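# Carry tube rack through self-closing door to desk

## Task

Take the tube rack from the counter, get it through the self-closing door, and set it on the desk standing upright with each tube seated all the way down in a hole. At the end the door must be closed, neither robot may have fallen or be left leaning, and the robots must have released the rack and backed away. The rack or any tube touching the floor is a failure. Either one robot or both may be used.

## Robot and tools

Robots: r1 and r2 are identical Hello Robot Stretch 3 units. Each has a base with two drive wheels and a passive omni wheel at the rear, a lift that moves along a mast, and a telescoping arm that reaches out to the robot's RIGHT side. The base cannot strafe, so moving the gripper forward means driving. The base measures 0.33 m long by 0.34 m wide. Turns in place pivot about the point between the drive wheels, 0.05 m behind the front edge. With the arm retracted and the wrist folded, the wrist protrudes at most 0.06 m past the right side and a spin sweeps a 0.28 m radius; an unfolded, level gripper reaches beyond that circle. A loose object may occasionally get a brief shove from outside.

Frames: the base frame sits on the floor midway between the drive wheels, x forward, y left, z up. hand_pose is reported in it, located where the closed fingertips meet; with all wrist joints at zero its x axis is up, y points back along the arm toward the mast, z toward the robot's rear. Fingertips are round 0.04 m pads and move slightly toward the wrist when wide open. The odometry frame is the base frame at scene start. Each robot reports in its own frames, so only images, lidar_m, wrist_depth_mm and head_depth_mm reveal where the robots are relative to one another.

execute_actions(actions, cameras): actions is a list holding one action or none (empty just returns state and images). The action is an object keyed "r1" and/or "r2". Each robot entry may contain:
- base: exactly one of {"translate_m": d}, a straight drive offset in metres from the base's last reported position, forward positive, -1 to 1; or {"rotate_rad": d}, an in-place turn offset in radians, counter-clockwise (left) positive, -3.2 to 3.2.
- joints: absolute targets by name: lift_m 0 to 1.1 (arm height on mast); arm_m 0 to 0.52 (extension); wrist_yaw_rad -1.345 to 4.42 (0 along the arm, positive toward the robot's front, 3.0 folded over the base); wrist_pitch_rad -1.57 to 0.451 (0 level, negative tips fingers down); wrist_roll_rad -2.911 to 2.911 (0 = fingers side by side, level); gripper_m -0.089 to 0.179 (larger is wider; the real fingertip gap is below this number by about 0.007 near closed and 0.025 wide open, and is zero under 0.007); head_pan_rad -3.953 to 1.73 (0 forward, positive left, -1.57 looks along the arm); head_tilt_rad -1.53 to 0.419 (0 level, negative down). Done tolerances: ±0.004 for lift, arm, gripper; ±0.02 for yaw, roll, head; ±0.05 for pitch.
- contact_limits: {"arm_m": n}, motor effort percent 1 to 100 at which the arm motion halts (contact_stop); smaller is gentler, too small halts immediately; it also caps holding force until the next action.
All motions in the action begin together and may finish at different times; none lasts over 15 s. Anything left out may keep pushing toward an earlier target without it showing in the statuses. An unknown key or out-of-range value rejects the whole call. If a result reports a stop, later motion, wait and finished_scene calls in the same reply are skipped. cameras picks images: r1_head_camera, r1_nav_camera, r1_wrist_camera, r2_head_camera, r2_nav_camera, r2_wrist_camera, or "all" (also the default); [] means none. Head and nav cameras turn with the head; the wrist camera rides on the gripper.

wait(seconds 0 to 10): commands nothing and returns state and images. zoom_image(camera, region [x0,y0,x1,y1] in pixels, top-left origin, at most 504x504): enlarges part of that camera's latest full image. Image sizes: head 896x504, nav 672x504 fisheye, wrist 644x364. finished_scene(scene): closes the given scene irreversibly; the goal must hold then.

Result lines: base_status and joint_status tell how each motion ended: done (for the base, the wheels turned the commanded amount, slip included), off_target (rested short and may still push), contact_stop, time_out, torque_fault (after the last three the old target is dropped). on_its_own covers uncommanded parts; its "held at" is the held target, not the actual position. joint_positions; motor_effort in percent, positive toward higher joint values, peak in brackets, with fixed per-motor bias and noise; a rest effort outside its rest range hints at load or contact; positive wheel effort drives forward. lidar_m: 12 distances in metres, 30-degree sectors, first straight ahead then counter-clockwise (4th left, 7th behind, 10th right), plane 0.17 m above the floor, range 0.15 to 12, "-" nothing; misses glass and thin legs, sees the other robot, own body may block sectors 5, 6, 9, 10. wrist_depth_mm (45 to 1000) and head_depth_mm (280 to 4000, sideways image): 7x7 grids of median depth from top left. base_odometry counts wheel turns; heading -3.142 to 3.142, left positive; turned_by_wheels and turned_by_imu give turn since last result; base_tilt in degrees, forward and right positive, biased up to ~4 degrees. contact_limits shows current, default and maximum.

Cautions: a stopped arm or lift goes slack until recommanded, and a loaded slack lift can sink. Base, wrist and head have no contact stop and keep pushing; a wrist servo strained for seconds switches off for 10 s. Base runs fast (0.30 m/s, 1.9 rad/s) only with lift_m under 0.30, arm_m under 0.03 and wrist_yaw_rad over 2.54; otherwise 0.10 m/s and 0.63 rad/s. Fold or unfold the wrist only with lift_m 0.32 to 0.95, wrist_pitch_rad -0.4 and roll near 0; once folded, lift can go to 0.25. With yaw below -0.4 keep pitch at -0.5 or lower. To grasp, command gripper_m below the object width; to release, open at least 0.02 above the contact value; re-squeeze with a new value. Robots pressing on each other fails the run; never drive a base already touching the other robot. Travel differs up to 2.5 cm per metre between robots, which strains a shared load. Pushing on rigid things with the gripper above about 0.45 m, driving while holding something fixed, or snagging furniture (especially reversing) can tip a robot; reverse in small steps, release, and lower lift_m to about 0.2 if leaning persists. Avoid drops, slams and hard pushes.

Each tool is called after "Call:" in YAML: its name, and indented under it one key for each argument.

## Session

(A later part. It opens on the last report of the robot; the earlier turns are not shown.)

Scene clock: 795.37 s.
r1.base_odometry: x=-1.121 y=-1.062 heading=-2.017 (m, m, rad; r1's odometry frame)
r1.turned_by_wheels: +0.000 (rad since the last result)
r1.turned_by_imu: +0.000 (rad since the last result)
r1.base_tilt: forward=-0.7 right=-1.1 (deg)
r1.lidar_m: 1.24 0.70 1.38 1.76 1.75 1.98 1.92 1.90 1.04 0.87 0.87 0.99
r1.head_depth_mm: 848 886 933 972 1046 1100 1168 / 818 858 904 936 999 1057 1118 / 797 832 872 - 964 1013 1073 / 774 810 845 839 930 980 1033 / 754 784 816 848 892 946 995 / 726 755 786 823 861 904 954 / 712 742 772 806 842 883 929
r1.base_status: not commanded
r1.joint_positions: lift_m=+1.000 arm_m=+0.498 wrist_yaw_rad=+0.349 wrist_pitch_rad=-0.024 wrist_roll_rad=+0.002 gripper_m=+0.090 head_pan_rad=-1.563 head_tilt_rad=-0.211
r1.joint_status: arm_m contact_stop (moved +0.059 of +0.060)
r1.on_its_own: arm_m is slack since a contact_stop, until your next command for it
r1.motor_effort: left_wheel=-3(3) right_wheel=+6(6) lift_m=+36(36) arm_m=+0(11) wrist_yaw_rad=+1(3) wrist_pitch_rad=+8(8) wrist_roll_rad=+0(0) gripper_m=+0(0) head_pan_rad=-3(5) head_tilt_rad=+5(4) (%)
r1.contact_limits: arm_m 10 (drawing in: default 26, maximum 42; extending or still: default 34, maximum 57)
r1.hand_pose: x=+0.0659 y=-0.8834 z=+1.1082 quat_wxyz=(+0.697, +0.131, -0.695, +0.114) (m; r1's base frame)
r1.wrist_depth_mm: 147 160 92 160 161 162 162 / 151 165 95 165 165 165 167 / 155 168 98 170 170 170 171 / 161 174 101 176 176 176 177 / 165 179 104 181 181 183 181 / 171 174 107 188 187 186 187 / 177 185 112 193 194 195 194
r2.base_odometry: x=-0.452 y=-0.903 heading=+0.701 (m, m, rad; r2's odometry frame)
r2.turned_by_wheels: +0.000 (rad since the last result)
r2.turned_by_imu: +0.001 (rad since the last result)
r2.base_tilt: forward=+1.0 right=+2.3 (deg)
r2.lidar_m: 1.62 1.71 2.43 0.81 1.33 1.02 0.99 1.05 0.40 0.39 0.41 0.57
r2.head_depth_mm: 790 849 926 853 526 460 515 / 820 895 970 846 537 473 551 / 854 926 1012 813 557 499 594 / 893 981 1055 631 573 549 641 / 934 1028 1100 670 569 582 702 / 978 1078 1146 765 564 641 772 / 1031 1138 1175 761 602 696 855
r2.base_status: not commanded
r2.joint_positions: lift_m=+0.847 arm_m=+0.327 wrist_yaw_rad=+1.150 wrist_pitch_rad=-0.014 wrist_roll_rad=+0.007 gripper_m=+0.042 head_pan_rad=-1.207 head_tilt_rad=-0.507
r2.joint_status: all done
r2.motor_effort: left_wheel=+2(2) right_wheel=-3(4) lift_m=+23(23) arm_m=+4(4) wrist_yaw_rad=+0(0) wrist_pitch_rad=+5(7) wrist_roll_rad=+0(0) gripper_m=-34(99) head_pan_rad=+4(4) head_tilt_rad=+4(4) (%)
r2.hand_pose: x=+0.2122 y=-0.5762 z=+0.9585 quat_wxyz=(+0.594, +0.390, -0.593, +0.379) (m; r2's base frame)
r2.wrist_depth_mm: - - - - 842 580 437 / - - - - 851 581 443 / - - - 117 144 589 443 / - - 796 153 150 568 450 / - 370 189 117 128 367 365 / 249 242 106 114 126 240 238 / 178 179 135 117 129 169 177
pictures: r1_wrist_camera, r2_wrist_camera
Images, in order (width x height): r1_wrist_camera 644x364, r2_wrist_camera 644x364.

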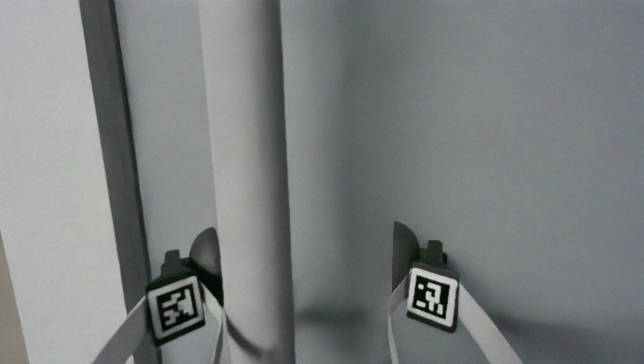

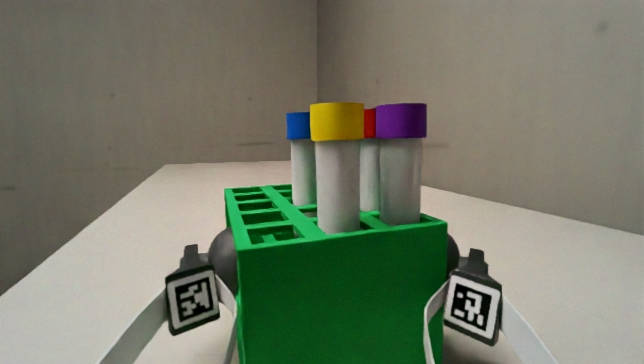

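Call:
execute_actions:
  actions:
    - {"r1": {"base": {"translate_m": 0.02}, "joints": {"arm_m": 0.488}}, "r2": {"joints": {"lift_m": 0.88}}}
  cameras: ["r1_wrist_camera", "r2_wrist_camera"]

Scene clock: 834.47 s.
r1.base_odometry: x=-1.130 y=-1.080 heading=-2.016 (m, m, rad; r1's odometry frame)
r1.turned_by_wheels: +0.000 (rad since the last result)
r1.turned_by_imu: +0.002 (rad since the last result)
r1.base_tilt: forward=-0.7 right=-1.1 (deg)
r1.lidar_m: 1.22 0.68 1.36 1.76 1.76 1.98 1.93 1.91 1.03 0.86 0.87 0.98
r1.head_depth_mm: 838 881 920 963 1034 1091 1161 / 814 854 894 928 989 1052 1110 / 790 825 867 - 956 1004 1065 / 770 802 832 865 912 972 1029 / 747 778 811 845 890 928 978 / 719 747 785 819 856 905 951 / 707 736 767 800 834 875 922
r1.base_status: done
r1.joint_positions: lift_m=+1.000 arm_m=+0.488 wrist_yaw_rad=+0.348 wrist_pitch_rad=-0.023 wrist_roll_rad=+0.002 gripper_m=+0.090 head_pan_rad=-1.563 head_tilt_rad=-0.211
r1.joint_status: all done
r1.motor_effort: left_wheel=+2(8) right_wheel=-1(10) lift_m=+36(37) arm_m=-5(5) wrist_yaw_rad=+2(3) wrist_pitch_rad=+8(8) wrist_roll_rad=+0(0) gripper_m=+0(1) head_pan_rad=-4(4) head_tilt_rad=+4(5) (%)
r1.hand_pose: x=+0.0657 y=-0.8737 z=+1.1083 quat_wxyz=(+0.697, +0.131, -0.695, +0.114) (m; r1's base frame)
r1.wrist_depth_mm: 149 152 162 94 163 164 164 / 153 155 168 98 167 167 167 / 157 160 172 101 173 174 174 / 164 163 178 104 180 178 179 / 168 170 182 108 184 183 185 / 185 174 190 111 - 190 191 / 193 182 196 116 197 199 197
r2.base_odometry: x=-0.452 y=-0.903 heading=+0.701 (m, m, rad; r2's odometry frame)
r2.turned_by_wheels: +0.000 (rad since the last result)
r2.turned_by_imu: +0.001 (rad since the last result)
r2.base_tilt: forward=+1.0 right=+2.3 (deg)
r2.lidar_m: 1.62 1.71 2.43 0.79 1.33 1.02 0.99 1.05 0.40 0.39 0.41 0.57
r2.head_depth_mm: 788 852 927 855 544 459 514 / 818 889 972 901 542 472 552 / 855 928 1014 839 577 498 595 / 889 971 1050 623 570 548 645 / 932 1023 1099 678 568 582 702 / 978 1078 1144 767 564 638 773 / 1026 1138 1178 759 601 699 861
r2.base_status: not commanded
r2.joint_positions: lift_m=+0.880 arm_m=+0.327 wrist_yaw_rad=+1.150 wrist_pitch_rad=-0.026 wrist_roll_rad=+0.007 gripper_m=+0.059 head_pan_rad=-1.207 head_tilt_rad=-0.507
r2.joint_status: all done
r2.on_its_own: gripper_m is held at +0.058, not at your +0.040, by its stall guard, which is not easing now
r2.motor_effort: left_wheel=+3(3) right_wheel=-4(3) lift_m=+44(45) arm_m=+4(4) wrist_yaw_rad=+1(2) wrist_pitch_rad=+9(9) wrist_roll_rad=+0(0) gripper_m=-20(23) head_pan_rad=+4(4) head_tilt_rad=+5(4) (%)
r2.hand_pose: x=+0.2118 y=-0.5762 z=+0.9874 quat_wxyz=(+0.597, +0.394, -0.590, +0.375) (m; r2's base frame)
r2.wrist_depth_mm: - - - - 830 569 434 / - - - - 851 579 439 / - - - - 721 586 445 / - - 936 183 167 591 446 / - 452 394 125 139 452 422 / - 302 115 122 132 297 296 / 223 223 203 121 133 211 221
pictures: r1_wrist_camera, r2_wrist_camera
Images, in order (width x height): r1_wrist_camera 644x364, r2_wrist_camera 644x364.

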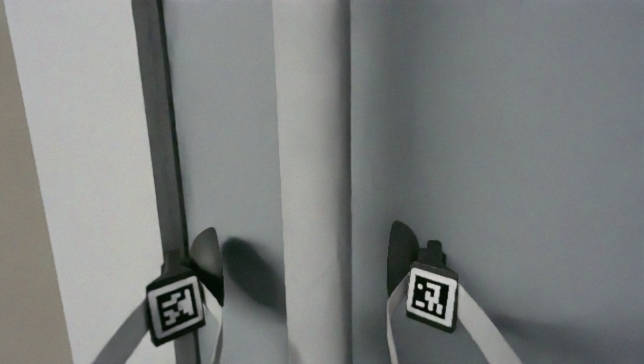

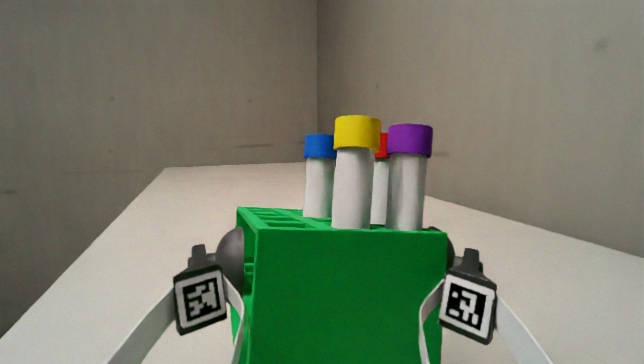

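Call:
execute_actions:
  actions:
    - {"r1": {"joints": {"gripper_m": -0.02}}, "r2": {"joints": {"lift_m": 0.847, "head_pan_rad": -1.0, "head_tilt_rad": -0.6}}}
  cameras: ["r1_wrist_camera", "r2_head_camera"]

Scene clock: 920.60 s.
r1.base_odometry: x=-1.130 y=-1.080 heading=-2.017 (m, m, rad; r1's odometry frame)
r1.turned_by_wheels: +0.000 (rad since the last result)
r1.turned_by_imu: +0.000 (rad since the last result)
r1.base_tilt: forward=-0.6 right=-1.1 (deg)
r1.lidar_m: 1.22 0.68 1.35 1.76 1.76 1.99 1.93 1.92 1.03 0.86 0.87 0.98
r1.head_depth_mm: 841 881 925 966 1034 1090 1161 / 816 854 895 928 986 1045 1109 / 789 824 867 - 957 1006 1065 / 769 802 836 802 913 971 1027 / 746 779 813 845 893 931 979 / 717 748 787 815 858 905 951 / 706 735 767 800 835 876 920
r1.base_status: not commanded
r1.joint_positions: lift_m=+1.000 arm_m=+0.488 wrist_yaw_rad=+0.338 wrist_pitch_rad=-0.023 wrist_roll_rad=+0.002 gripper_m=-0.019 head_pan_rad=-1.563 head_tilt_rad=-0.211
r1.joint_status: all done
r1.on_its_own: wrist_yaw_rad is at rest, and its effort (+14) is outside its rest range (-12 to +12)
r1.motor_effort: left_wheel=-5(5) right_wheel=+7(7) lift_m=+36(36) arm_m=-4(6) wrist_yaw_rad=+14(15) wrist_pitch_rad=+8(8) wrist_roll_rad=+0(0) gripper_m=-20(96) head_pan_rad=-4(5) head_tilt_rad=+3(5) (%)
r1.hand_pose: x=+0.0632 y=-0.8745 z=+1.1083 quat_wxyz=(+0.698, +0.127, -0.696, +0.110) (m; r1's base frame)
r1.wrist_depth_mm: 148 160 162 95 164 165 166 / 153 159 167 98 169 170 172 / 157 160 171 101 175 174 177 / 163 165 177 104 180 180 183 / 167 169 183 107 185 187 187 / 175 174 187 111 191 192 194 / 188 179 196 116 199 201 201
r2.base_odometry: x=-0.452 y=-0.903 heading=+0.701 (m, m, rad; r2's odometry frame)
r2.turned_by_wheels: +0.000 (rad since the last result)
r2.turned_by_imu: +0.001 (rad since the last result)
r2.base_tilt: forward=+1.1 right=+2.3 (deg)
r2.lidar_m: 1.62 1.71 2.44 0.80 1.33 1.02 0.99 1.05 0.40 0.39 0.41 0.57
r2.head_depth_mm: 825 902 948 763 513 467 568 / 882 966 997 633 527 545 635 / 942 1028 984 635 530 604 722 / 1003 1107 970 666 574 669 834 / 1084 1202 960 673 648 785 994 / 1163 1294 949 665 740 917 1143 / 1277 1399 937 716 856 1110 1161
r2.base_status: not commanded
r2.joint_positions: lift_m=+0.848 arm_m=+0.327 wrist_yaw_rad=+1.150 wrist_pitch_rad=+0.012 wrist_roll_rad=+0.004 gripper_m=+0.059 head_pan_rad=-1.007 head_tilt_rad=-0.592
r2.joint_status: all done
r2.on_its_own: gripper_m is held at +0.058, not at your +0.040, by its stall guard, which is not easing now
r2.motor_effort: left_wheel=+2(2) right_wheel=-1(4) lift_m=+19(38) arm_m=+4(4) wrist_yaw_rad=+1(1) wrist_pitch_rad=-4(9) wrist_roll_rad=+2(2) gripper_m=-20(20) head_pan_rad=+4(29) head_tilt_rad=-5(19) (%)
r2.hand_pose: x=+0.2127 y=-0.5766 z=+0.9653 quat_wxyz=(+0.590, +0.382, -0.597, +0.387) (m; r2's base frame)
r2.wrist_depth_mm: - - - - 847 579 440 / - - - - 858 585 441 / - - - - 723 590 445 / - - 996 175 142 594 445 / - 416 355 128 137 418 420 / 282 262 113 121 132 263 262 / 191 190 173 124 137 186 191
pictures: r1_wrist_camera, r2_head_camera (sideways: a quarter turn clockwise sets it upright)
Images, in order (width x height): r1_wrist_camera 644x364, r2_head_camera 896x504.

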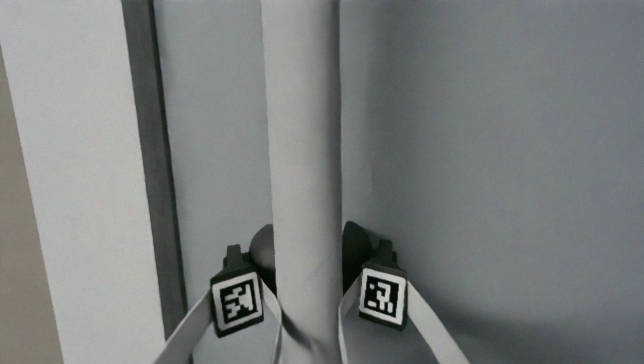

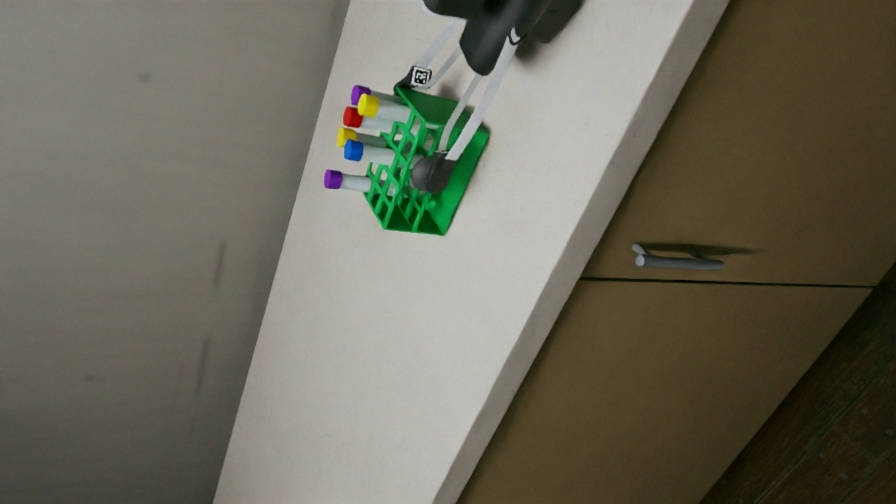

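Call:
zoom_image:
  camera: "r2_head_camera"
  region: [300, 0, 600, 260]

Region (300, 0, 600, 260) of r2_head_camera's 896x504 image, scaled by 1.680, with more detail than that image has; it fills the top 437 rows of this view, and the rest is white.

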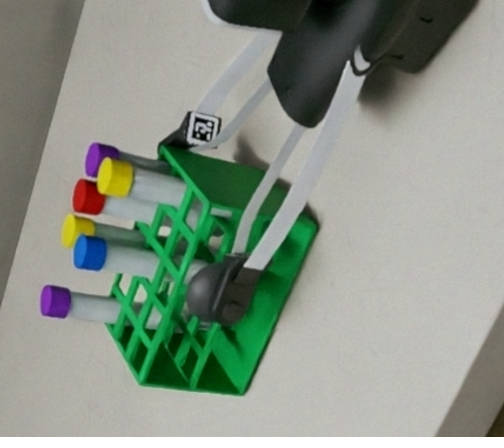

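Call:
execute_actions:
  actions:
    - {"r1": {"base": {"translate_m": -0.0477}, "joints": {"arm_m": 0.424, "wrist_yaw_rad": 0.432}}, "r2": {"joints": {"gripper_m": 0.15}}}
  cameras: ["r1_wrist_camera"]

Scene clock: 1040.87 s.
r1.base_odometry: x=-1.109 y=-1.037 heading=-2.017 (m, m, rad; r1's odometry frame)
r1.turned_by_wheels: +0.000 (rad since the last result)
r1.turned_by_imu: +0.000 (rad since the last result)
r1.base_tilt: forward=-0.7 right=-1.0 (deg)
r1.lidar_m: 1.27 0.72 1.41 1.75 1.74 1.97 1.88 1.88 1.01 0.82 0.87 1.00
r1.head_depth_mm: 814 857 900 946 - 1066 1138 / 782 822 860 894 960 1012 1077 / 753 790 827 - 922 964 1020 / 727 761 793 817 880 921 974 / 702 732 759 789 832 879 928 / 715 749 785 820 859 914 962 / 716 744 779 815 850 889 935
r1.base_status: done
r1.joint_positions: lift_m=+1.000 arm_m=+0.424 wrist_yaw_rad=+0.423 wrist_pitch_rad=-0.023 wrist_roll_rad=+0.002 gripper_m=-0.019 head_pan_rad=-1.563 head_tilt_rad=-0.210
r1.joint_status: all done
r1.motor_effort: left_wheel=-3(25) right_wheel=+4(23) lift_m=+36(36) arm_m=-6(13) wrist_yaw_rad=+11(51) wrist_pitch_rad=+8(9) wrist_roll_rad=+0(0) gripper_m=-14(20) head_pan_rad=-3(4) head_tilt_rad=+4(4) (%)
r1.hand_pose: x=+0.0835 y=-0.8026 z=+1.1084 quat_wxyz=(+0.693, +0.157, -0.690, +0.140) (m; r1's base frame)
r1.wrist_depth_mm: 246 229 174 108 175 175 176 / 254 238 180 111 180 181 181 / 262 245 186 114 186 186 185 / 270 253 192 118 191 191 192 / 279 272 197 122 196 198 198 / 290 280 203 125 205 205 204 / 303 294 213 132 212 210 211
r2.base_odometry: x=-0.452 y=-0.903 heading=+0.701 (m, m, rad; r2's odometry frame)
r2.turned_by_wheels: +0.000 (rad since the last result)
r2.turned_by_imu: +0.001 (rad since the last result)
r2.base_tilt: forward=+1.1 right=+2.3 (deg)
r2.lidar_m: 1.62 1.71 2.43 0.84 1.33 1.02 1.00 1.05 0.40 0.39 0.41 0.57
r2.head_depth_mm: 829 899 944 765 511 468 568 / 881 961 997 635 526 544 635 / 942 1030 984 631 532 606 725 / 1006 1111 969 675 572 673 835 / 1081 1198 958 668 649 785 998 / 1159 1290 945 665 738 921 1141 / 1275 1387 938 716 860 1114 1160
r2.base_status: not commanded
r2.joint_positions: lift_m=+0.847 arm_m=+0.327 wrist_yaw_rad=+1.150 wrist_pitch_rad=-0.014 wrist_roll_rad=+0.004 gripper_m=+0.150 head_pan_rad=-1.007 head_tilt_rad=-0.592
r2.joint_status: all done
r2.motor_effort: left_wheel=+2(2) right_wheel=-4(4) lift_m=+22(22) arm_m=+4(4) wrist_yaw_rad=-1(0) wrist_pitch_rad=+5(5) wrist_roll_rad=+2(2) gripper_m=+1(100) head_pan_rad=+4(4) head_tilt_rad=-4(5) (%)
r2.hand_pose: x=+0.2122 y=-0.5763 z=+0.9584 quat_wxyz=(+0.595, +0.390, -0.591, +0.380) (m; r2's base frame)
r2.wrist_depth_mm: - - - - 840 573 438 / - - - - 867 586 443 / - - - 123 135 583 443 / - - 773 159 156 567 450 / - 368 302 123 133 367 369 / 247 - 211 121 134 241 240 / 186 169 162 125 137 169 177
pictures: r1_wrist_camera
Images, in order (width x height): r1_wrist_camera 644x364.

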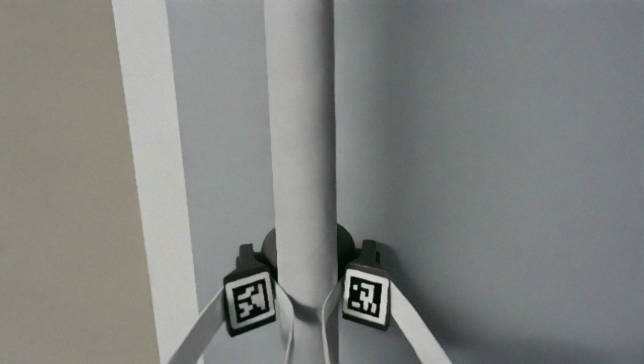

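Call:
execute_actions:
  actions: []

Scene clock: 1077.77 s.
r1.base_odometry: x=-1.109 y=-1.037 heading=-2.017 (m, m, rad; r1's odometry frame)
r1.turned_by_wheels: +0.000 (rad since the last result)
r1.turned_by_imu: +0.002 (rad since the last result)
r1.base_tilt: forward=-0.7 right=-1.0 (deg)
r1.lidar_m: 1.27 0.72 1.41 1.75 1.75 1.96 1.89 1.88 1.01 0.82 0.87 1.00
r1.head_depth_mm: 813 855 899 943 - 1073 1139 / 781 822 862 896 957 1013 1080 / 754 790 826 - 923 964 1018 / 728 761 793 815 879 921 970 / 701 730 759 791 830 879 928 / 713 748 785 822 857 915 963 / 715 745 780 814 851 890 936
r1.base_status: done
r1.joint_positions: lift_m=+1.000 arm_m=+0.424 wrist_yaw_rad=+0.423 wrist_pitch_rad=-0.023 wrist_roll_rad=+0.002 gripper_m=-0.019 head_pan_rad=-1.563 head_tilt_rad=-0.210
r1.joint_status: all done
r1.motor_effort: left_wheel=-2(25) right_wheel=+4(23) lift_m=+36(36) arm_m=-6(13) wrist_yaw_rad=+11(51) wrist_pitch_rad=+7(9) wrist_roll_rad=+0(0) gripper_m=-14(20) head_pan_rad=-4(4) head_tilt_rad=+4(4) (%)
r1.hand_pose: x=+0.0835 y=-0.8026 z=+1.1084 quat_wxyz=(+0.693, +0.157, -0.690, +0.140) (m; r1's base frame)
r1.wrist_depth_mm: 245 231 175 108 175 176 175 / 254 237 180 111 180 180 181 / 261 245 186 115 186 184 186 / 271 253 191 119 191 191 191 / 278 272 197 121 198 196 197 / 288 283 206 124 205 205 205 / 299 293 213 132 212 211 212
r2.base_odometry: x=-0.452 y=-0.903 heading=+0.701 (m, m, rad; r2's odometry frame)
r2.turned_by_wheels: +0.000 (rad since the last result)
r2.turned_by_imu: +0.002 (rad since the last result)
r2.base_tilt: forward=+1.0 right=+2.3 (deg)
r2.lidar_m: 1.62 1.71 2.43 0.84 1.33 1.02 0.99 1.05 0.40 0.39 0.41 0.57
r2.head_depth_mm: 832 901 944 765 512 468 569 / 879 958 990 635 527 543 637 / 937 1030 984 634 530 605 721 / 1001 1111 968 674 576 671 840 / 1078 1215 958 672 647 783 994 / 1171 1294 947 665 736 916 1144 / 1285 1399 935 716 855 1113 1160
r2.base_status: not commanded
r2.joint_positions: lift_m=+0.847 arm_m=+0.327 wrist_yaw_rad=+1.150 wrist_pitch_rad=-0.014 wrist_roll_rad=+0.004 gripper_m=+0.150 head_pan_rad=-1.007 head_tilt_rad=-0.592
r2.joint_status: all done
r2.motor_effort: left_wheel=+3(2) right_wheel=-4(4) lift_m=+22(22) arm_m=+4(4) wrist_yaw_rad=+1(0) wrist_pitch_rad=+5(5) wrist_roll_rad=+2(2) gripper_m=+1(100) head_pan_rad=+4(4) head_tilt_rad=-5(5) (%)
r2.hand_pose: x=+0.2122 y=-0.5763 z=+0.9584 quat_wxyz=(+0.595, +0.390, -0.591, +0.380) (m; r2's base frame)
r2.wrist_depth_mm: - - - - 837 575 437 / - - - - 842 582 444 / - - - 123 135 584 441 / - - 778 159 156 573 446 / - 366 304 123 132 368 367 / 248 - 211 122 134 240 240 / 187 169 161 124 138 169 177
pictures: r1_head_camera (sideways: a quarter turn clockwise sets it upright), r1_nav_camera (sideways: a quarter turn counterclockwise sets it upright), r1_wrist_camera, r2_head_camera (sideways: a quarter turn clockwise sets it upright), r2_nav_camera (sideways: a quarter turn counterclockwise sets it upright), r2_wrist_camera
Images, in order (width x height): r1_head_camera 896x504, r1_nav_camera 672x504, r1_wrist_camera 644x364, r2_head_camera 896x504, r2_nav_camera 672x504, r2_wrist_camera 644x364.

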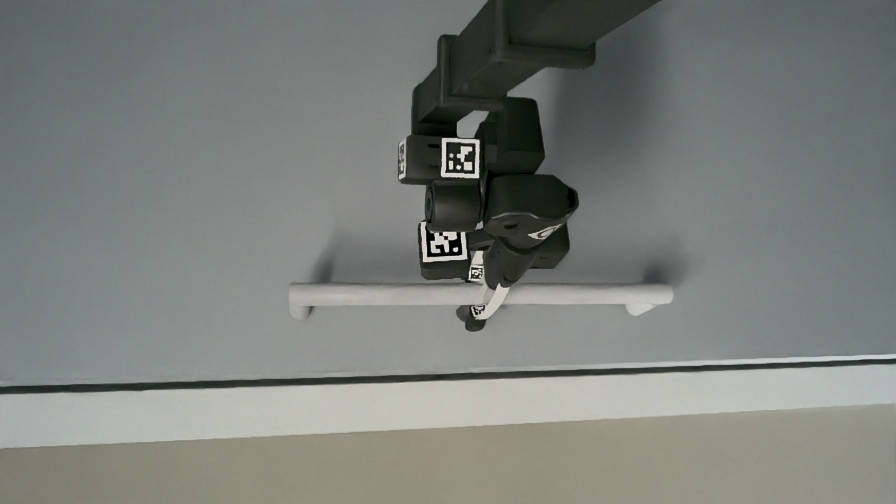

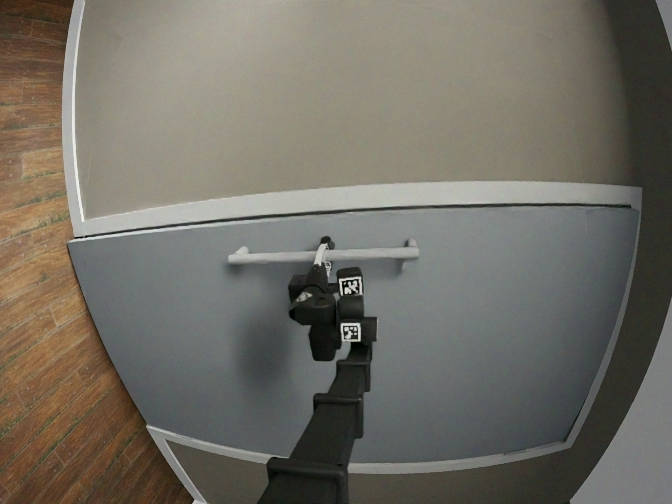

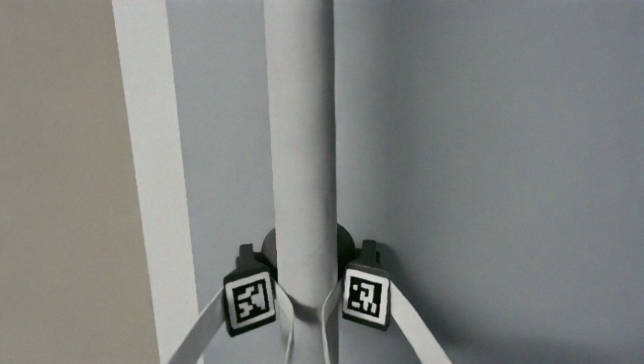

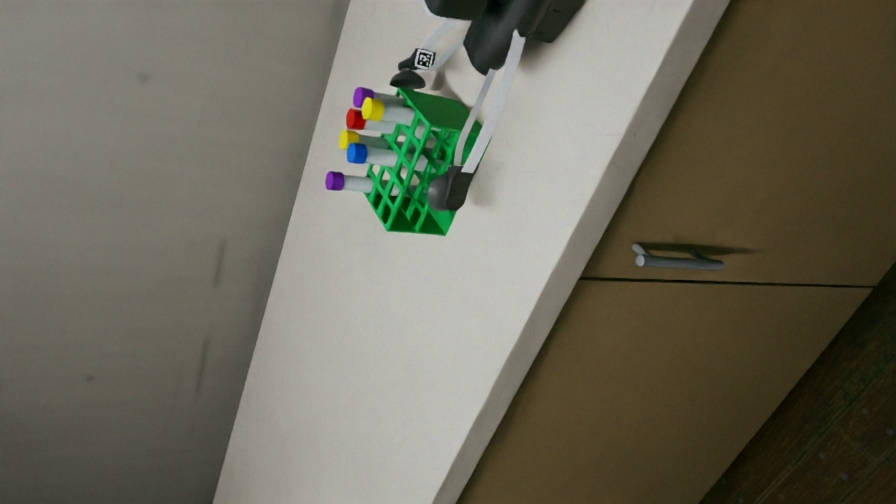

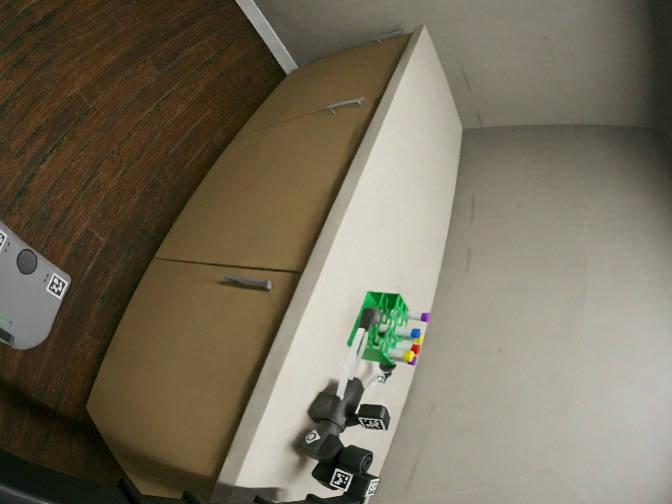

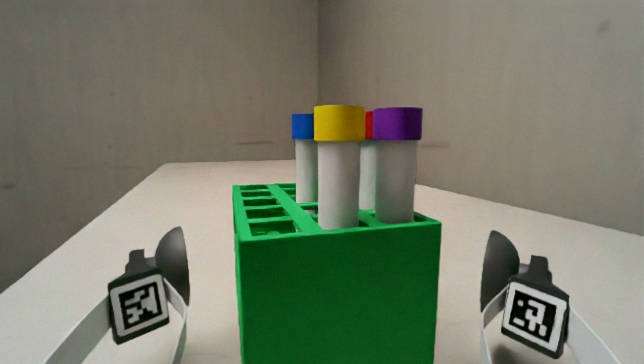

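Call:
execute_actions:
  actions:
    - {"r1":{"base":{"translate_m":-0.0532},"joints":{"arm_m":0.365,"wrist_yaw_rad":0.520}},"r2":{"base":{"translate_m":-0.15}}}
  cameras: ["r1_wrist_camera","r1_nav_camera","r2_wrist_camera"]

Scene clock: 1086.17 s.
r1.base_odometry: x=-1.086 y=-0.989 heading=-2.017 (m, m, rad; r1's odometry frame)
r1.turned_by_wheels: +0.000 (rad since the last result)
r1.turned_by_imu: +0.001 (rad since the last result)
r1.base_tilt: forward=-0.6 right=-1.0 (deg)
r1.lidar_m: 0.79 0.90 1.46 1.73 1.72 1.95 1.84 1.83 0.98 0.75 0.89 1.01
r1.head_depth_mm: 789 828 871 914 - 1044 1121 / 750 786 826 861 930 972 1036 / 714 748 781 805 886 917 970 / 682 713 744 770 826 859 911 / 651 679 695 716 758 813 861 / 630 658 689 724 762 811 952 / 727 755 785 823 862 906 953
r1.base_status: done
r1.joint_positions: lift_m=+1.000 arm_m=+0.366 wrist_yaw_rad=+0.512 wrist_pitch_rad=-0.023 wrist_roll_rad=+0.002 gripper_m=-0.019 head_pan_rad=-1.563 head_tilt_rad=-0.210
r1.joint_status: all done
r1.motor_effort: left_wheel=-2(19) right_wheel=+3(13) lift_m=+36(36) arm_m=-7(10) wrist_yaw_rad=+10(55) wrist_pitch_rad=+8(8) wrist_roll_rad=+0(0) gripper_m=-14(17) head_pan_rad=-5(3) head_tilt_rad=+5(4) (%)
r1.hand_pose: x=+0.1037 y=-0.7334 z=+1.1082 quat_wxyz=(+0.686, +0.187, -0.682, +0.171) (m; r1's base frame)
r1.wrist_depth_mm: 347 330 175 108 175 175 175 / 357 344 181 111 181 180 180 / 373 352 185 114 185 186 185 / 385 366 193 118 191 190 191 / 399 380 199 121 197 196 196 / 420 396 205 124 205 205 202 / 435 412 213 132 212 211 209
r2.base_odometry: x=-0.566 y=-1.000 heading=+0.701 (m, m, rad; r2's odometry frame)
r2.turned_by_wheels: +0.000 (rad since the last result)
r2.turned_by_imu: +0.001 (rad since the last result)
r2.base_tilt: forward=+1.0 right=+2.3 (deg)
r2.lidar_m: 1.67 1.86 0.95 0.89 1.14 0.87 0.85 0.89 0.40 0.38 0.40 0.56
r2.head_depth_mm: 822 894 951 765 513 465 562 / 874 951 991 720 525 538 630 / 928 1021 985 699 525 600 717 / 996 1100 697 669 558 675 829 / 1072 1191 947 669 640 775 989 / 1158 1278 952 665 730 913 1147 / 1267 1376 934 716 849 1099 1163
r2.base_status: done
r2.joint_positions: lift_m=+0.847 arm_m=+0.327 wrist_yaw_rad=+1.150 wrist_pitch_rad=-0.014 wrist_roll_rad=+0.004 gripper_m=+0.150 head_pan_rad=-1.007 head_tilt_rad=-0.592
r2.joint_status: not commanded
r2.motor_effort: left_wheel=+2(3) right_wheel=-4(9) lift_m=+22(22) arm_m=+5(4) wrist_yaw_rad=-1(1) wrist_pitch_rad=+5(5) wrist_roll_rad=+2(2) gripper_m=+0(0) head_pan_rad=+4(4) head_tilt_rad=-5(5) (%)
r2.hand_pose: x=+0.2122 y=-0.5763 z=+0.9584 quat_wxyz=(+0.595, +0.390, -0.591, +0.380) (m; r2's base frame)
r2.wrist_depth_mm: - - - - 834 571 433 / - - - - 847 566 436 / - - - - 837 575 438 / - - 268 638 745 558 443 / - 365 266 304 367 365 369 / 239 - 240 241 240 240 240 / 186 169 178 178 178 169 177
pictures: r1_nav_camera (sideways: a quarter turn counterclockwise sets it upright), r1_wrist_camera, r2_wrist_camera
Images, in order (width x height): r1_nav_camera 672x504, r1_wrist_camera 644x364, r2_wrist_camera 644x364.

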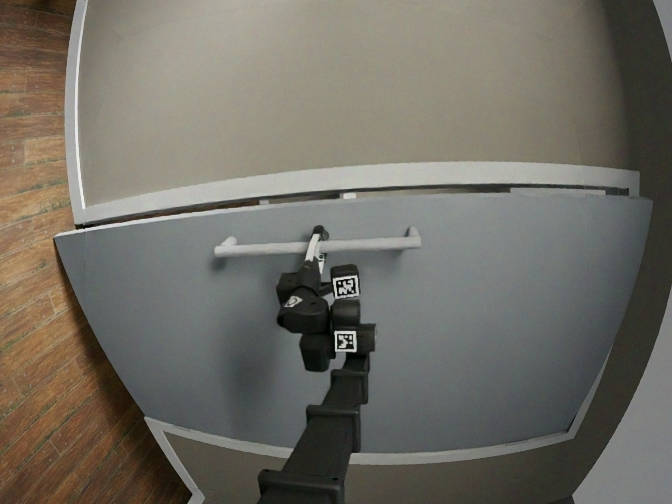

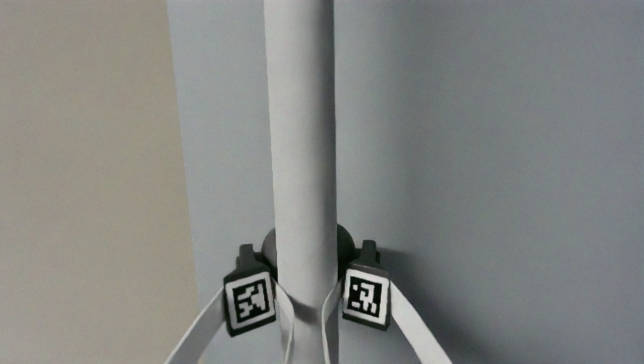

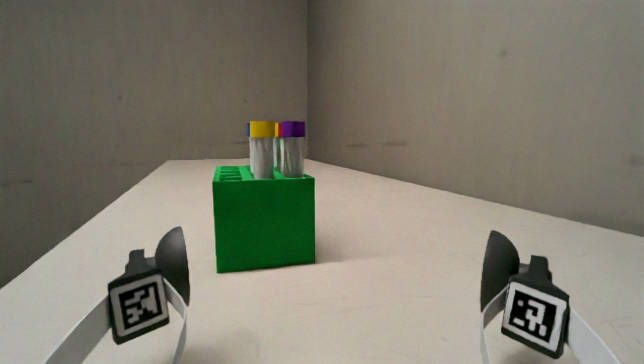

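Call:
zoom_image:
  camera: "r2_wrist_camera"
  region: [180, 100, 360, 280]

Region (180, 100, 360, 280) of r2_wrist_camera's 644x364 image, scaled by 2.800.

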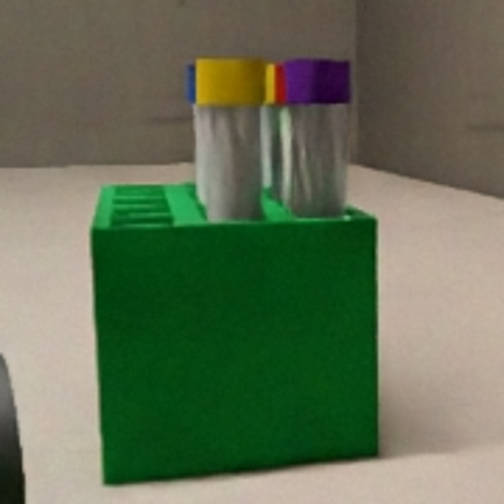

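Call:
execute_actions:
  actions:
    - {"r1":{"base":{"translate_m":-0.058},"joints":{"arm_m":0.311,"wrist_yaw_rad":0.607}},"r2":{"base":{"rotate_rad":-0.14},"joints":{"wrist_yaw_rad":1.57,"arm_m":0.372}}}
  cameras: ["r1_wrist_camera","r1_nav_camera","r2_wrist_camera","r2_head_camera"]

Scene clock: 1125.13 s.
r1.base_odometry: x=-1.061 y=-0.936 heading=-2.017 (m, m, rad; r1's odometry frame)
r1.turned_by_wheels: +0.000 (rad since the last result)
r1.turned_by_imu: +0.001 (rad since the last result)
r1.base_tilt: forward=-0.5 right=-1.1 (deg)
r1.lidar_m: 0.83 0.96 1.53 1.71 1.71 1.93 1.78 1.77 0.96 0.69 0.69 1.03
r1.head_depth_mm: 771 811 858 904 961 1032 1110 / 722 760 800 834 911 947 1013 / 681 712 745 771 - 876 930 / 643 672 702 728 - 814 862 / 608 635 658 681 725 762 802 / 577 601 625 653 683 715 756 / 576 759 790 832 871 919 964
r1.base_status: done
r1.joint_positions: lift_m=+1.000 arm_m=+0.311 wrist_yaw_rad=+0.599 wrist_pitch_rad=-0.024 wrist_roll_rad=+0.002 gripper_m=-0.019 head_pan_rad=-1.563 head_tilt_rad=-0.210
r1.joint_status: all done
r1.motor_effort: left_wheel=+0(18) right_wheel=+0(10) lift_m=+36(36) arm_m=-6(12) wrist_yaw_rad=+9(58) wrist_pitch_rad=+8(8) wrist_roll_rad=+0(0) gripper_m=-15(17) head_pan_rad=-4(3) head_tilt_rad=+5(3) (%)
r1.hand_pose: x=+0.1227 y=-0.6675 z=+1.1080 quat_wxyz=(+0.678, +0.217, -0.673, +0.200) (m; r1's base frame)
r1.wrist_depth_mm: 468 439 175 108 175 174 173 / 492 445 181 111 179 179 177 / 504 472 187 115 185 184 184 / 530 484 192 118 192 191 190 / 552 512 198 121 198 196 195 / 579 529 208 124 203 202 202 / 608 557 214 133 210 210 209
r2.base_odometry: x=-0.566 y=-1.000 heading=+0.561 (m, m, rad; r2's odometry frame)
r2.turned_by_wheels: -0.140 (rad since the last result)
r2.turned_by_imu: -0.138 (rad since the last result)
r2.base_tilt: forward=+1.0 right=+2.3 (deg)
r2.lidar_m: 1.06 1.80 2.32 0.95 1.17 0.90 0.85 0.86 0.42 0.39 0.39 0.50
r2.head_depth_mm: 789 862 921 760 513 465 568 / 825 907 958 685 526 525 624 / 867 953 982 714 523 570 688 / 912 1006 972 677 535 624 770 / 963 1068 857 665 555 689 870 / 1020 1142 890 662 626 766 1004 / 1083 1212 937 656 679 874 1116
r2.base_status: done
r2.joint_positions: lift_m=+0.847 arm_m=+0.372 wrist_yaw_rad=+1.568 wrist_pitch_rad=-0.015 wrist_roll_rad=+0.004 gripper_m=+0.150 head_pan_rad=-1.007 head_tilt_rad=-0.593
r2.joint_status: all done
r2.motor_effort: left_wheel=+2(7) right_wheel=-3(10) lift_m=+22(23) arm_m=+4(4) wrist_yaw_rad=+2(2) wrist_pitch_rad=+5(5) wrist_roll_rad=+2(2) gripper_m=+1(0) head_pan_rad=+4(4) head_tilt_rad=-5(5) (%)
r2.hand_pose: x=+0.2345 y=-0.5174 z=+0.9582 quat_wxyz=(+0.504, +0.504, -0.497, +0.495) (m; r2's base frame)
r2.wrist_depth_mm: - - - - - 784 527 / - - - - - 770 533 / - - - - - 786 525 / - - - 330 770 694 536 / - - 367 333 369 367 366 / - - 240 240 239 241 240 / 198 169 177 179 178 169 177
pictures: r1_nav_camera (sideways: a quarter turn counterclockwise sets it upright), r1_wrist_camera, r2_head_camera (sideways: a quarter turn clockwise sets it upright), r2_wrist_camera
Images, in order (width x height): r1_nav_camera 672x504, r1_wrist_camera 644x364, r2_head_camera 896x504, r2_wrist_camera 644x364.

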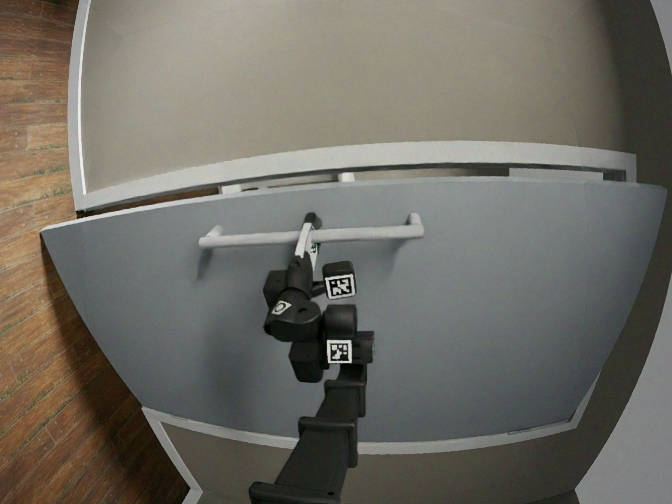

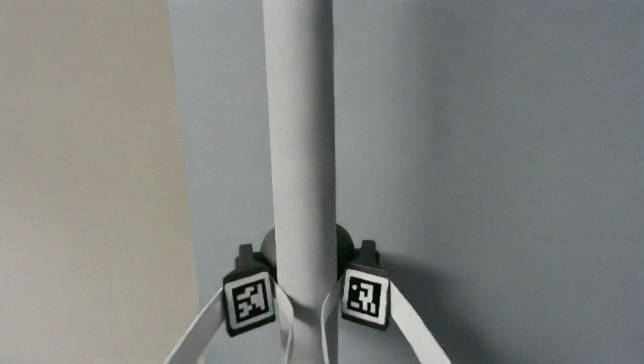

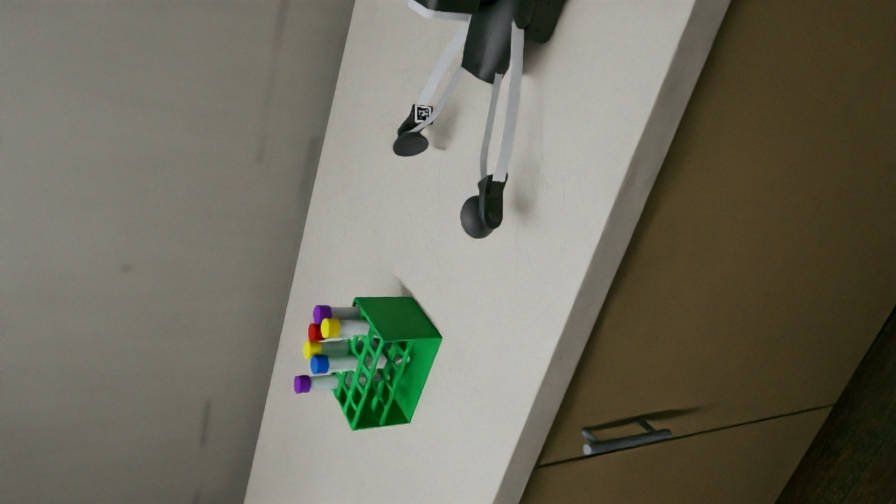

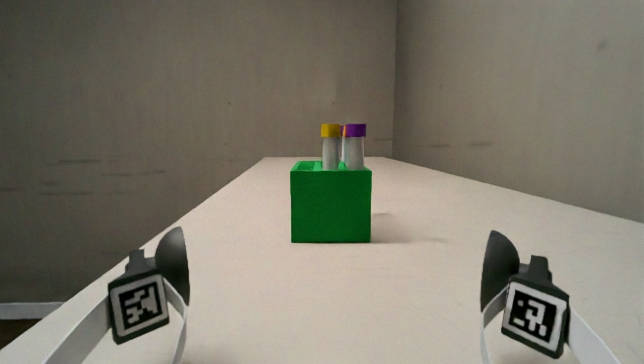

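Call:
execute_actions:
  actions:
    - {"r1":{"base":{"translate_m":-0.0627},"joints":{"arm_m":0.262,"wrist_yaw_rad":0.694}},"r2":{"base":{"translate_m":0.22},"joints":{"arm_m":0.367}}}
  cameras: ["r1_wrist_camera","r1_nav_camera","r2_wrist_camera","r2_head_camera"]

Scene clock: 1137.27 s.
r1.base_odometry: x=-1.034 y=-0.880 heading=-2.017 (m, m, rad; r1's odometry frame)
r1.turned_by_wheels: +0.000 (rad since the last result)
r1.turned_by_imu: +0.001 (rad since the last result)
r1.base_tilt: forward=-0.6 right=-1.0 (deg)
r1.lidar_m: 1.43 0.91 1.59 1.69 1.69 1.91 1.72 1.71 0.95 0.65 0.63 1.05
r1.head_depth_mm: 763 807 856 898 - 1033 1120 / 705 742 780 818 - 932 998 / 654 686 720 750 - 858 901 / 611 637 667 699 - 783 820 / 573 597 623 646 675 714 751 / 539 560 569 590 615 647 694 / 509 529 550 577 605 645 955
r1.base_status: done
r1.joint_positions: lift_m=+1.000 arm_m=+0.262 wrist_yaw_rad=+0.688 wrist_pitch_rad=-0.025 wrist_roll_rad=+0.002 gripper_m=-0.019 head_pan_rad=-1.563 head_tilt_rad=-0.210
r1.joint_status: all done
r1.motor_effort: left_wheel=+2(16) right_wheel=-2(13) lift_m=+36(36) arm_m=-6(10) wrist_yaw_rad=+8(60) wrist_pitch_rad=+8(8) wrist_roll_rad=+0(0) gripper_m=-14(17) head_pan_rad=-5(4) head_tilt_rad=+5(5) (%)
r1.hand_pose: x=+0.1409 y=-0.6049 z=+1.1078 quat_wxyz=(+0.668, +0.247, -0.663, +0.230) (m; r1's base frame)
r1.wrist_depth_mm: 634 564 176 109 175 174 172 / 664 585 181 111 180 178 177 / 685 601 187 114 184 183 182 / 718 620 192 118 192 189 188 / 742 656 199 121 196 195 194 / 781 678 206 124 203 203 199 / 848 733 213 134 212 207 206
r2.base_odometry: x=-0.380 y=-0.883 heading=+0.561 (m, m, rad; r2's odometry frame)
r2.turned_by_wheels: +0.000 (rad since the last result)
r2.turned_by_imu: +0.002 (rad since the last result)
r2.base_tilt: forward=+1.0 right=+2.3 (deg)
r2.lidar_m: 0.99 1.58 2.04 1.03 1.28 1.13 1.06 1.08 0.39 0.36 0.37 0.46
r2.head_depth_mm: 774 846 907 763 513 441 529 / 810 891 942 632 524 464 578 / 847 938 985 597 522 530 639 / 893 995 968 629 518 574 714 / 943 1050 960 670 533 641 807 / 996 1116 947 664 567 714 933 / 1060 1195 934 657 641 808 1087
r2.base_status: done
r2.joint_positions: lift_m=+0.847 arm_m=+0.367 wrist_yaw_rad=+1.568 wrist_pitch_rad=-0.015 wrist_roll_rad=+0.004 gripper_m=+0.150 head_pan_rad=-1.007 head_tilt_rad=-0.593
r2.joint_status: all done
r2.motor_effort: left_wheel=+2(7) right_wheel=-4(6) lift_m=+22(22) arm_m=-4(6) wrist_yaw_rad=+2(3) wrist_pitch_rad=+5(5) wrist_roll_rad=+2(2) gripper_m=+1(0) head_pan_rad=+4(4) head_tilt_rad=-5(5) (%)
r2.hand_pose: x=+0.2345 y=-0.5129 z=+0.9582 quat_wxyz=(+0.504, +0.504, -0.497, +0.495) (m; r2's base frame)
r2.wrist_depth_mm: - - - - - 761 515 / - - - - - 761 511 / - - - 105 107 763 517 / - - - 111 135 673 519 / - - 303 109 110 368 367 / - - 108 107 107 238 239 / 187 169 110 109 110 169 177
pictures: r1_nav_camera (sideways: a quarter turn counterclockwise sets it upright), r1_wrist_camera, r2_head_camera (sideways: a quarter turn clockwise sets it upright), r2_wrist_camera
Images, in order (width x height): r1_nav_camera 672x504, r1_wrist_camera 644x364, r2_head_camera 896x504, r2_wrist_camera 644x364.

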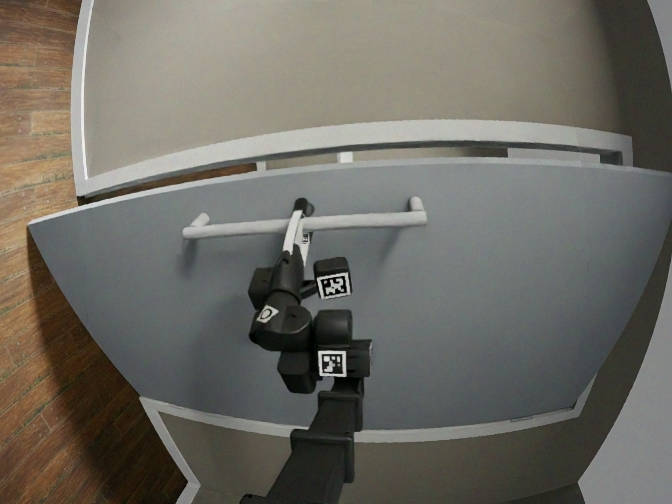

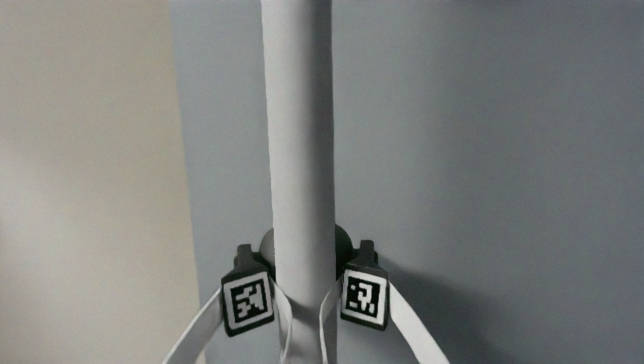

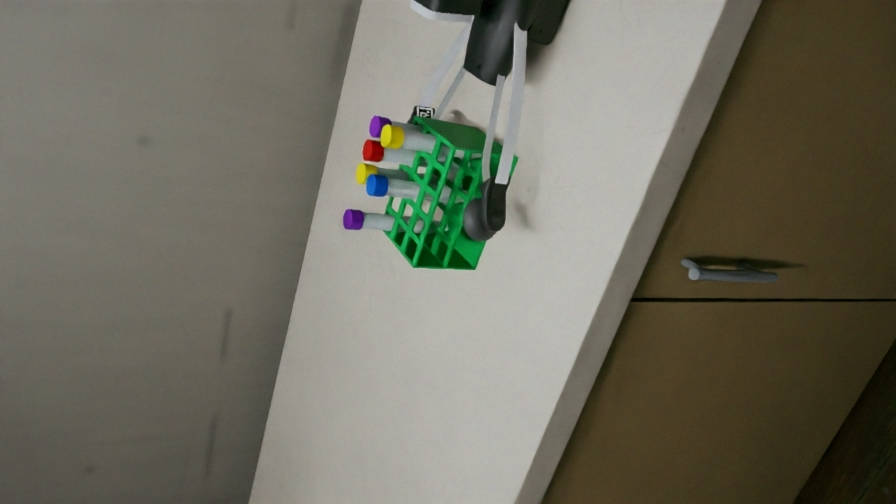

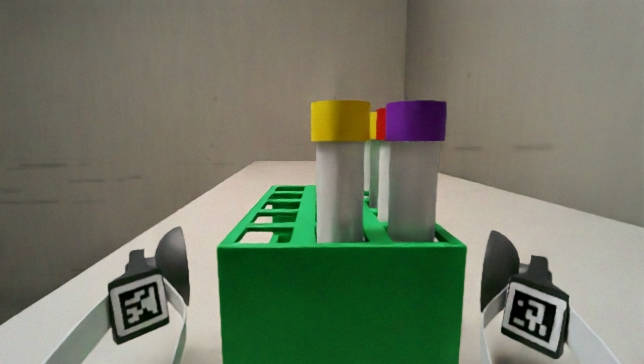

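Call:
execute_actions:
  actions:
    - {"r1":{"base":{"translate_m":-0.0667},"joints":{"arm_m":0.218,"wrist_yaw_rad":0.781}},"r2":{"base":{"translate_m":0.012}}}
  cameras: ["r1_wrist_camera","r1_nav_camera","r2_wrist_camera"]

Scene clock: 1148.37 s.
r1.base_odometry: x=-1.005 y=-0.820 heading=-2.017 (m, m, rad; r1's odometry frame)
r1.turned_by_wheels: +0.000 (rad since the last result)
r1.turned_by_imu: +0.001 (rad since the last result)
r1.base_tilt: forward=-0.6 right=-1.0 (deg)
r1.lidar_m: 1.50 0.97 1.67 1.67 1.67 1.88 1.66 1.65 0.96 0.61 0.57 1.08
r1.head_depth_mm: 769 814 864 918 - 1074 1163 / 697 733 776 815 - 941 1002 / 637 670 702 738 - 857 883 / 587 612 643 676 712 758 791 / 543 567 591 614 - 676 715 / 506 526 547 562 512 602 650 / 474 492 506 530 548 574 599
r1.base_status: done
r1.joint_positions: lift_m=+1.000 arm_m=+0.218 wrist_yaw_rad=+0.779 wrist_pitch_rad=-0.025 wrist_roll_rad=+0.002 gripper_m=-0.019 head_pan_rad=-1.563 head_tilt_rad=-0.210
r1.joint_status: all done
r1.motor_effort: left_wheel=+3(13) right_wheel=-4(8) lift_m=+36(37) arm_m=-5(12) wrist_yaw_rad=+3(60) wrist_pitch_rad=+8(8) wrist_roll_rad=+0(0) gripper_m=-14(18) head_pan_rad=-3(3) head_tilt_rad=+4(4) (%)
r1.hand_pose: x=+0.1580 y=-0.5454 z=+1.1077 quat_wxyz=(+0.657, +0.277, -0.651, +0.260) (m; r1's base frame)
r1.wrist_depth_mm: 858 705 176 108 174 171 169 / 889 726 182 112 177 177 176 / 919 791 186 114 184 183 181 / - 789 192 119 189 189 186 / - 880 198 122 196 194 193 / - 887 209 124 201 202 198 / - 942 216 134 211 207 205
r2.base_odometry: x=-0.370 y=-0.876 heading=+0.561 (m, m, rad; r2's odometry frame)
r2.turned_by_wheels: +0.000 (rad since the last result)
r2.turned_by_imu: +0.001 (rad since the last result)
r2.base_tilt: forward=+1.0 right=+2.3 (deg)
r2.lidar_m: 0.99 1.57 2.02 1.10 1.26 1.15 1.08 1.09 0.39 0.36 0.36 0.46
r2.head_depth_mm: 771 848 910 763 512 439 527 / 811 887 940 609 524 463 577 / 850 936 983 603 522 528 639 / 894 986 970 644 518 567 713 / 938 1053 958 671 531 639 804 / 995 1109 947 664 564 710 931 / 1056 1189 935 656 638 807 1092
r2.base_status: done
r2.joint_positions: lift_m=+0.847 arm_m=+0.367 wrist_yaw_rad=+1.568 wrist_pitch_rad=-0.015 wrist_roll_rad=+0.004 gripper_m=+0.150 head_pan_rad=-1.007 head_tilt_rad=-0.593
r2.joint_status: not commanded
r2.motor_effort: left_wheel=+3(6) right_wheel=-4(7) lift_m=+22(22) arm_m=-4(4) wrist_yaw_rad=+2(3) wrist_pitch_rad=+5(5) wrist_roll_rad=+2(2) gripper_m=+0(0) head_pan_rad=+4(4) head_tilt_rad=-5(5) (%)
r2.hand_pose: x=+0.2345 y=-0.5129 z=+0.9582 quat_wxyz=(+0.504, +0.504, -0.497, +0.495) (m; r2's base frame)
r2.wrist_depth_mm: - - - - - 747 516 / - - - - - 745 517 / - - - 93 94 767 516 / - - - 97 101 672 514 / - - 332 99 102 367 365 / - - 94 94 94 94 241 / 187 168 96 96 96 161 177
pictures: r1_nav_camera (sideways: a quarter turn counterclockwise sets it upright), r1_wrist_camera, r2_wrist_camera
Images, in order (width x height): r1_nav_camera 672x504, r1_wrist_camera 644x364, r2_wrist_camera 644x364.

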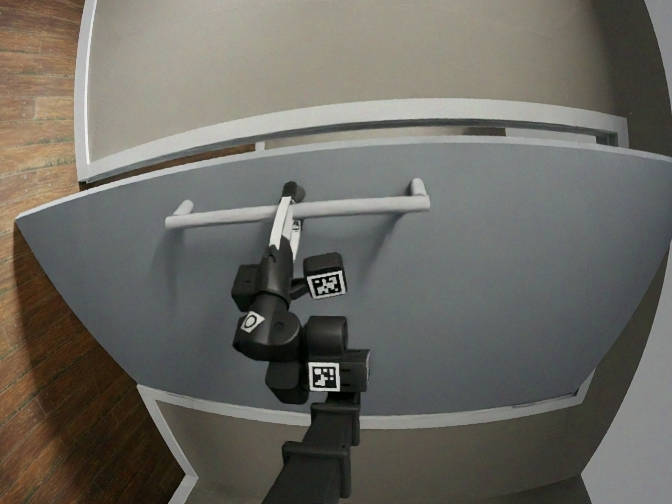

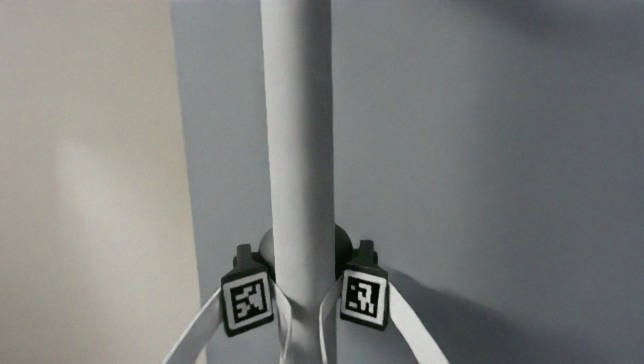

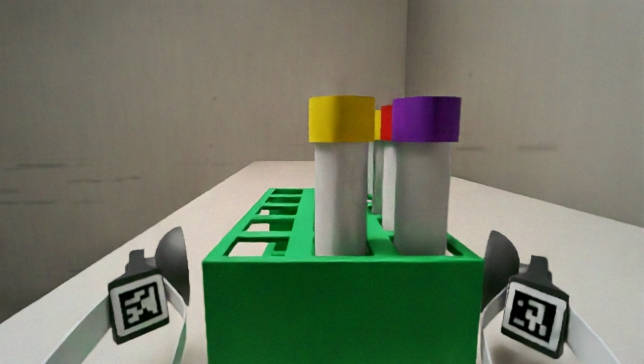

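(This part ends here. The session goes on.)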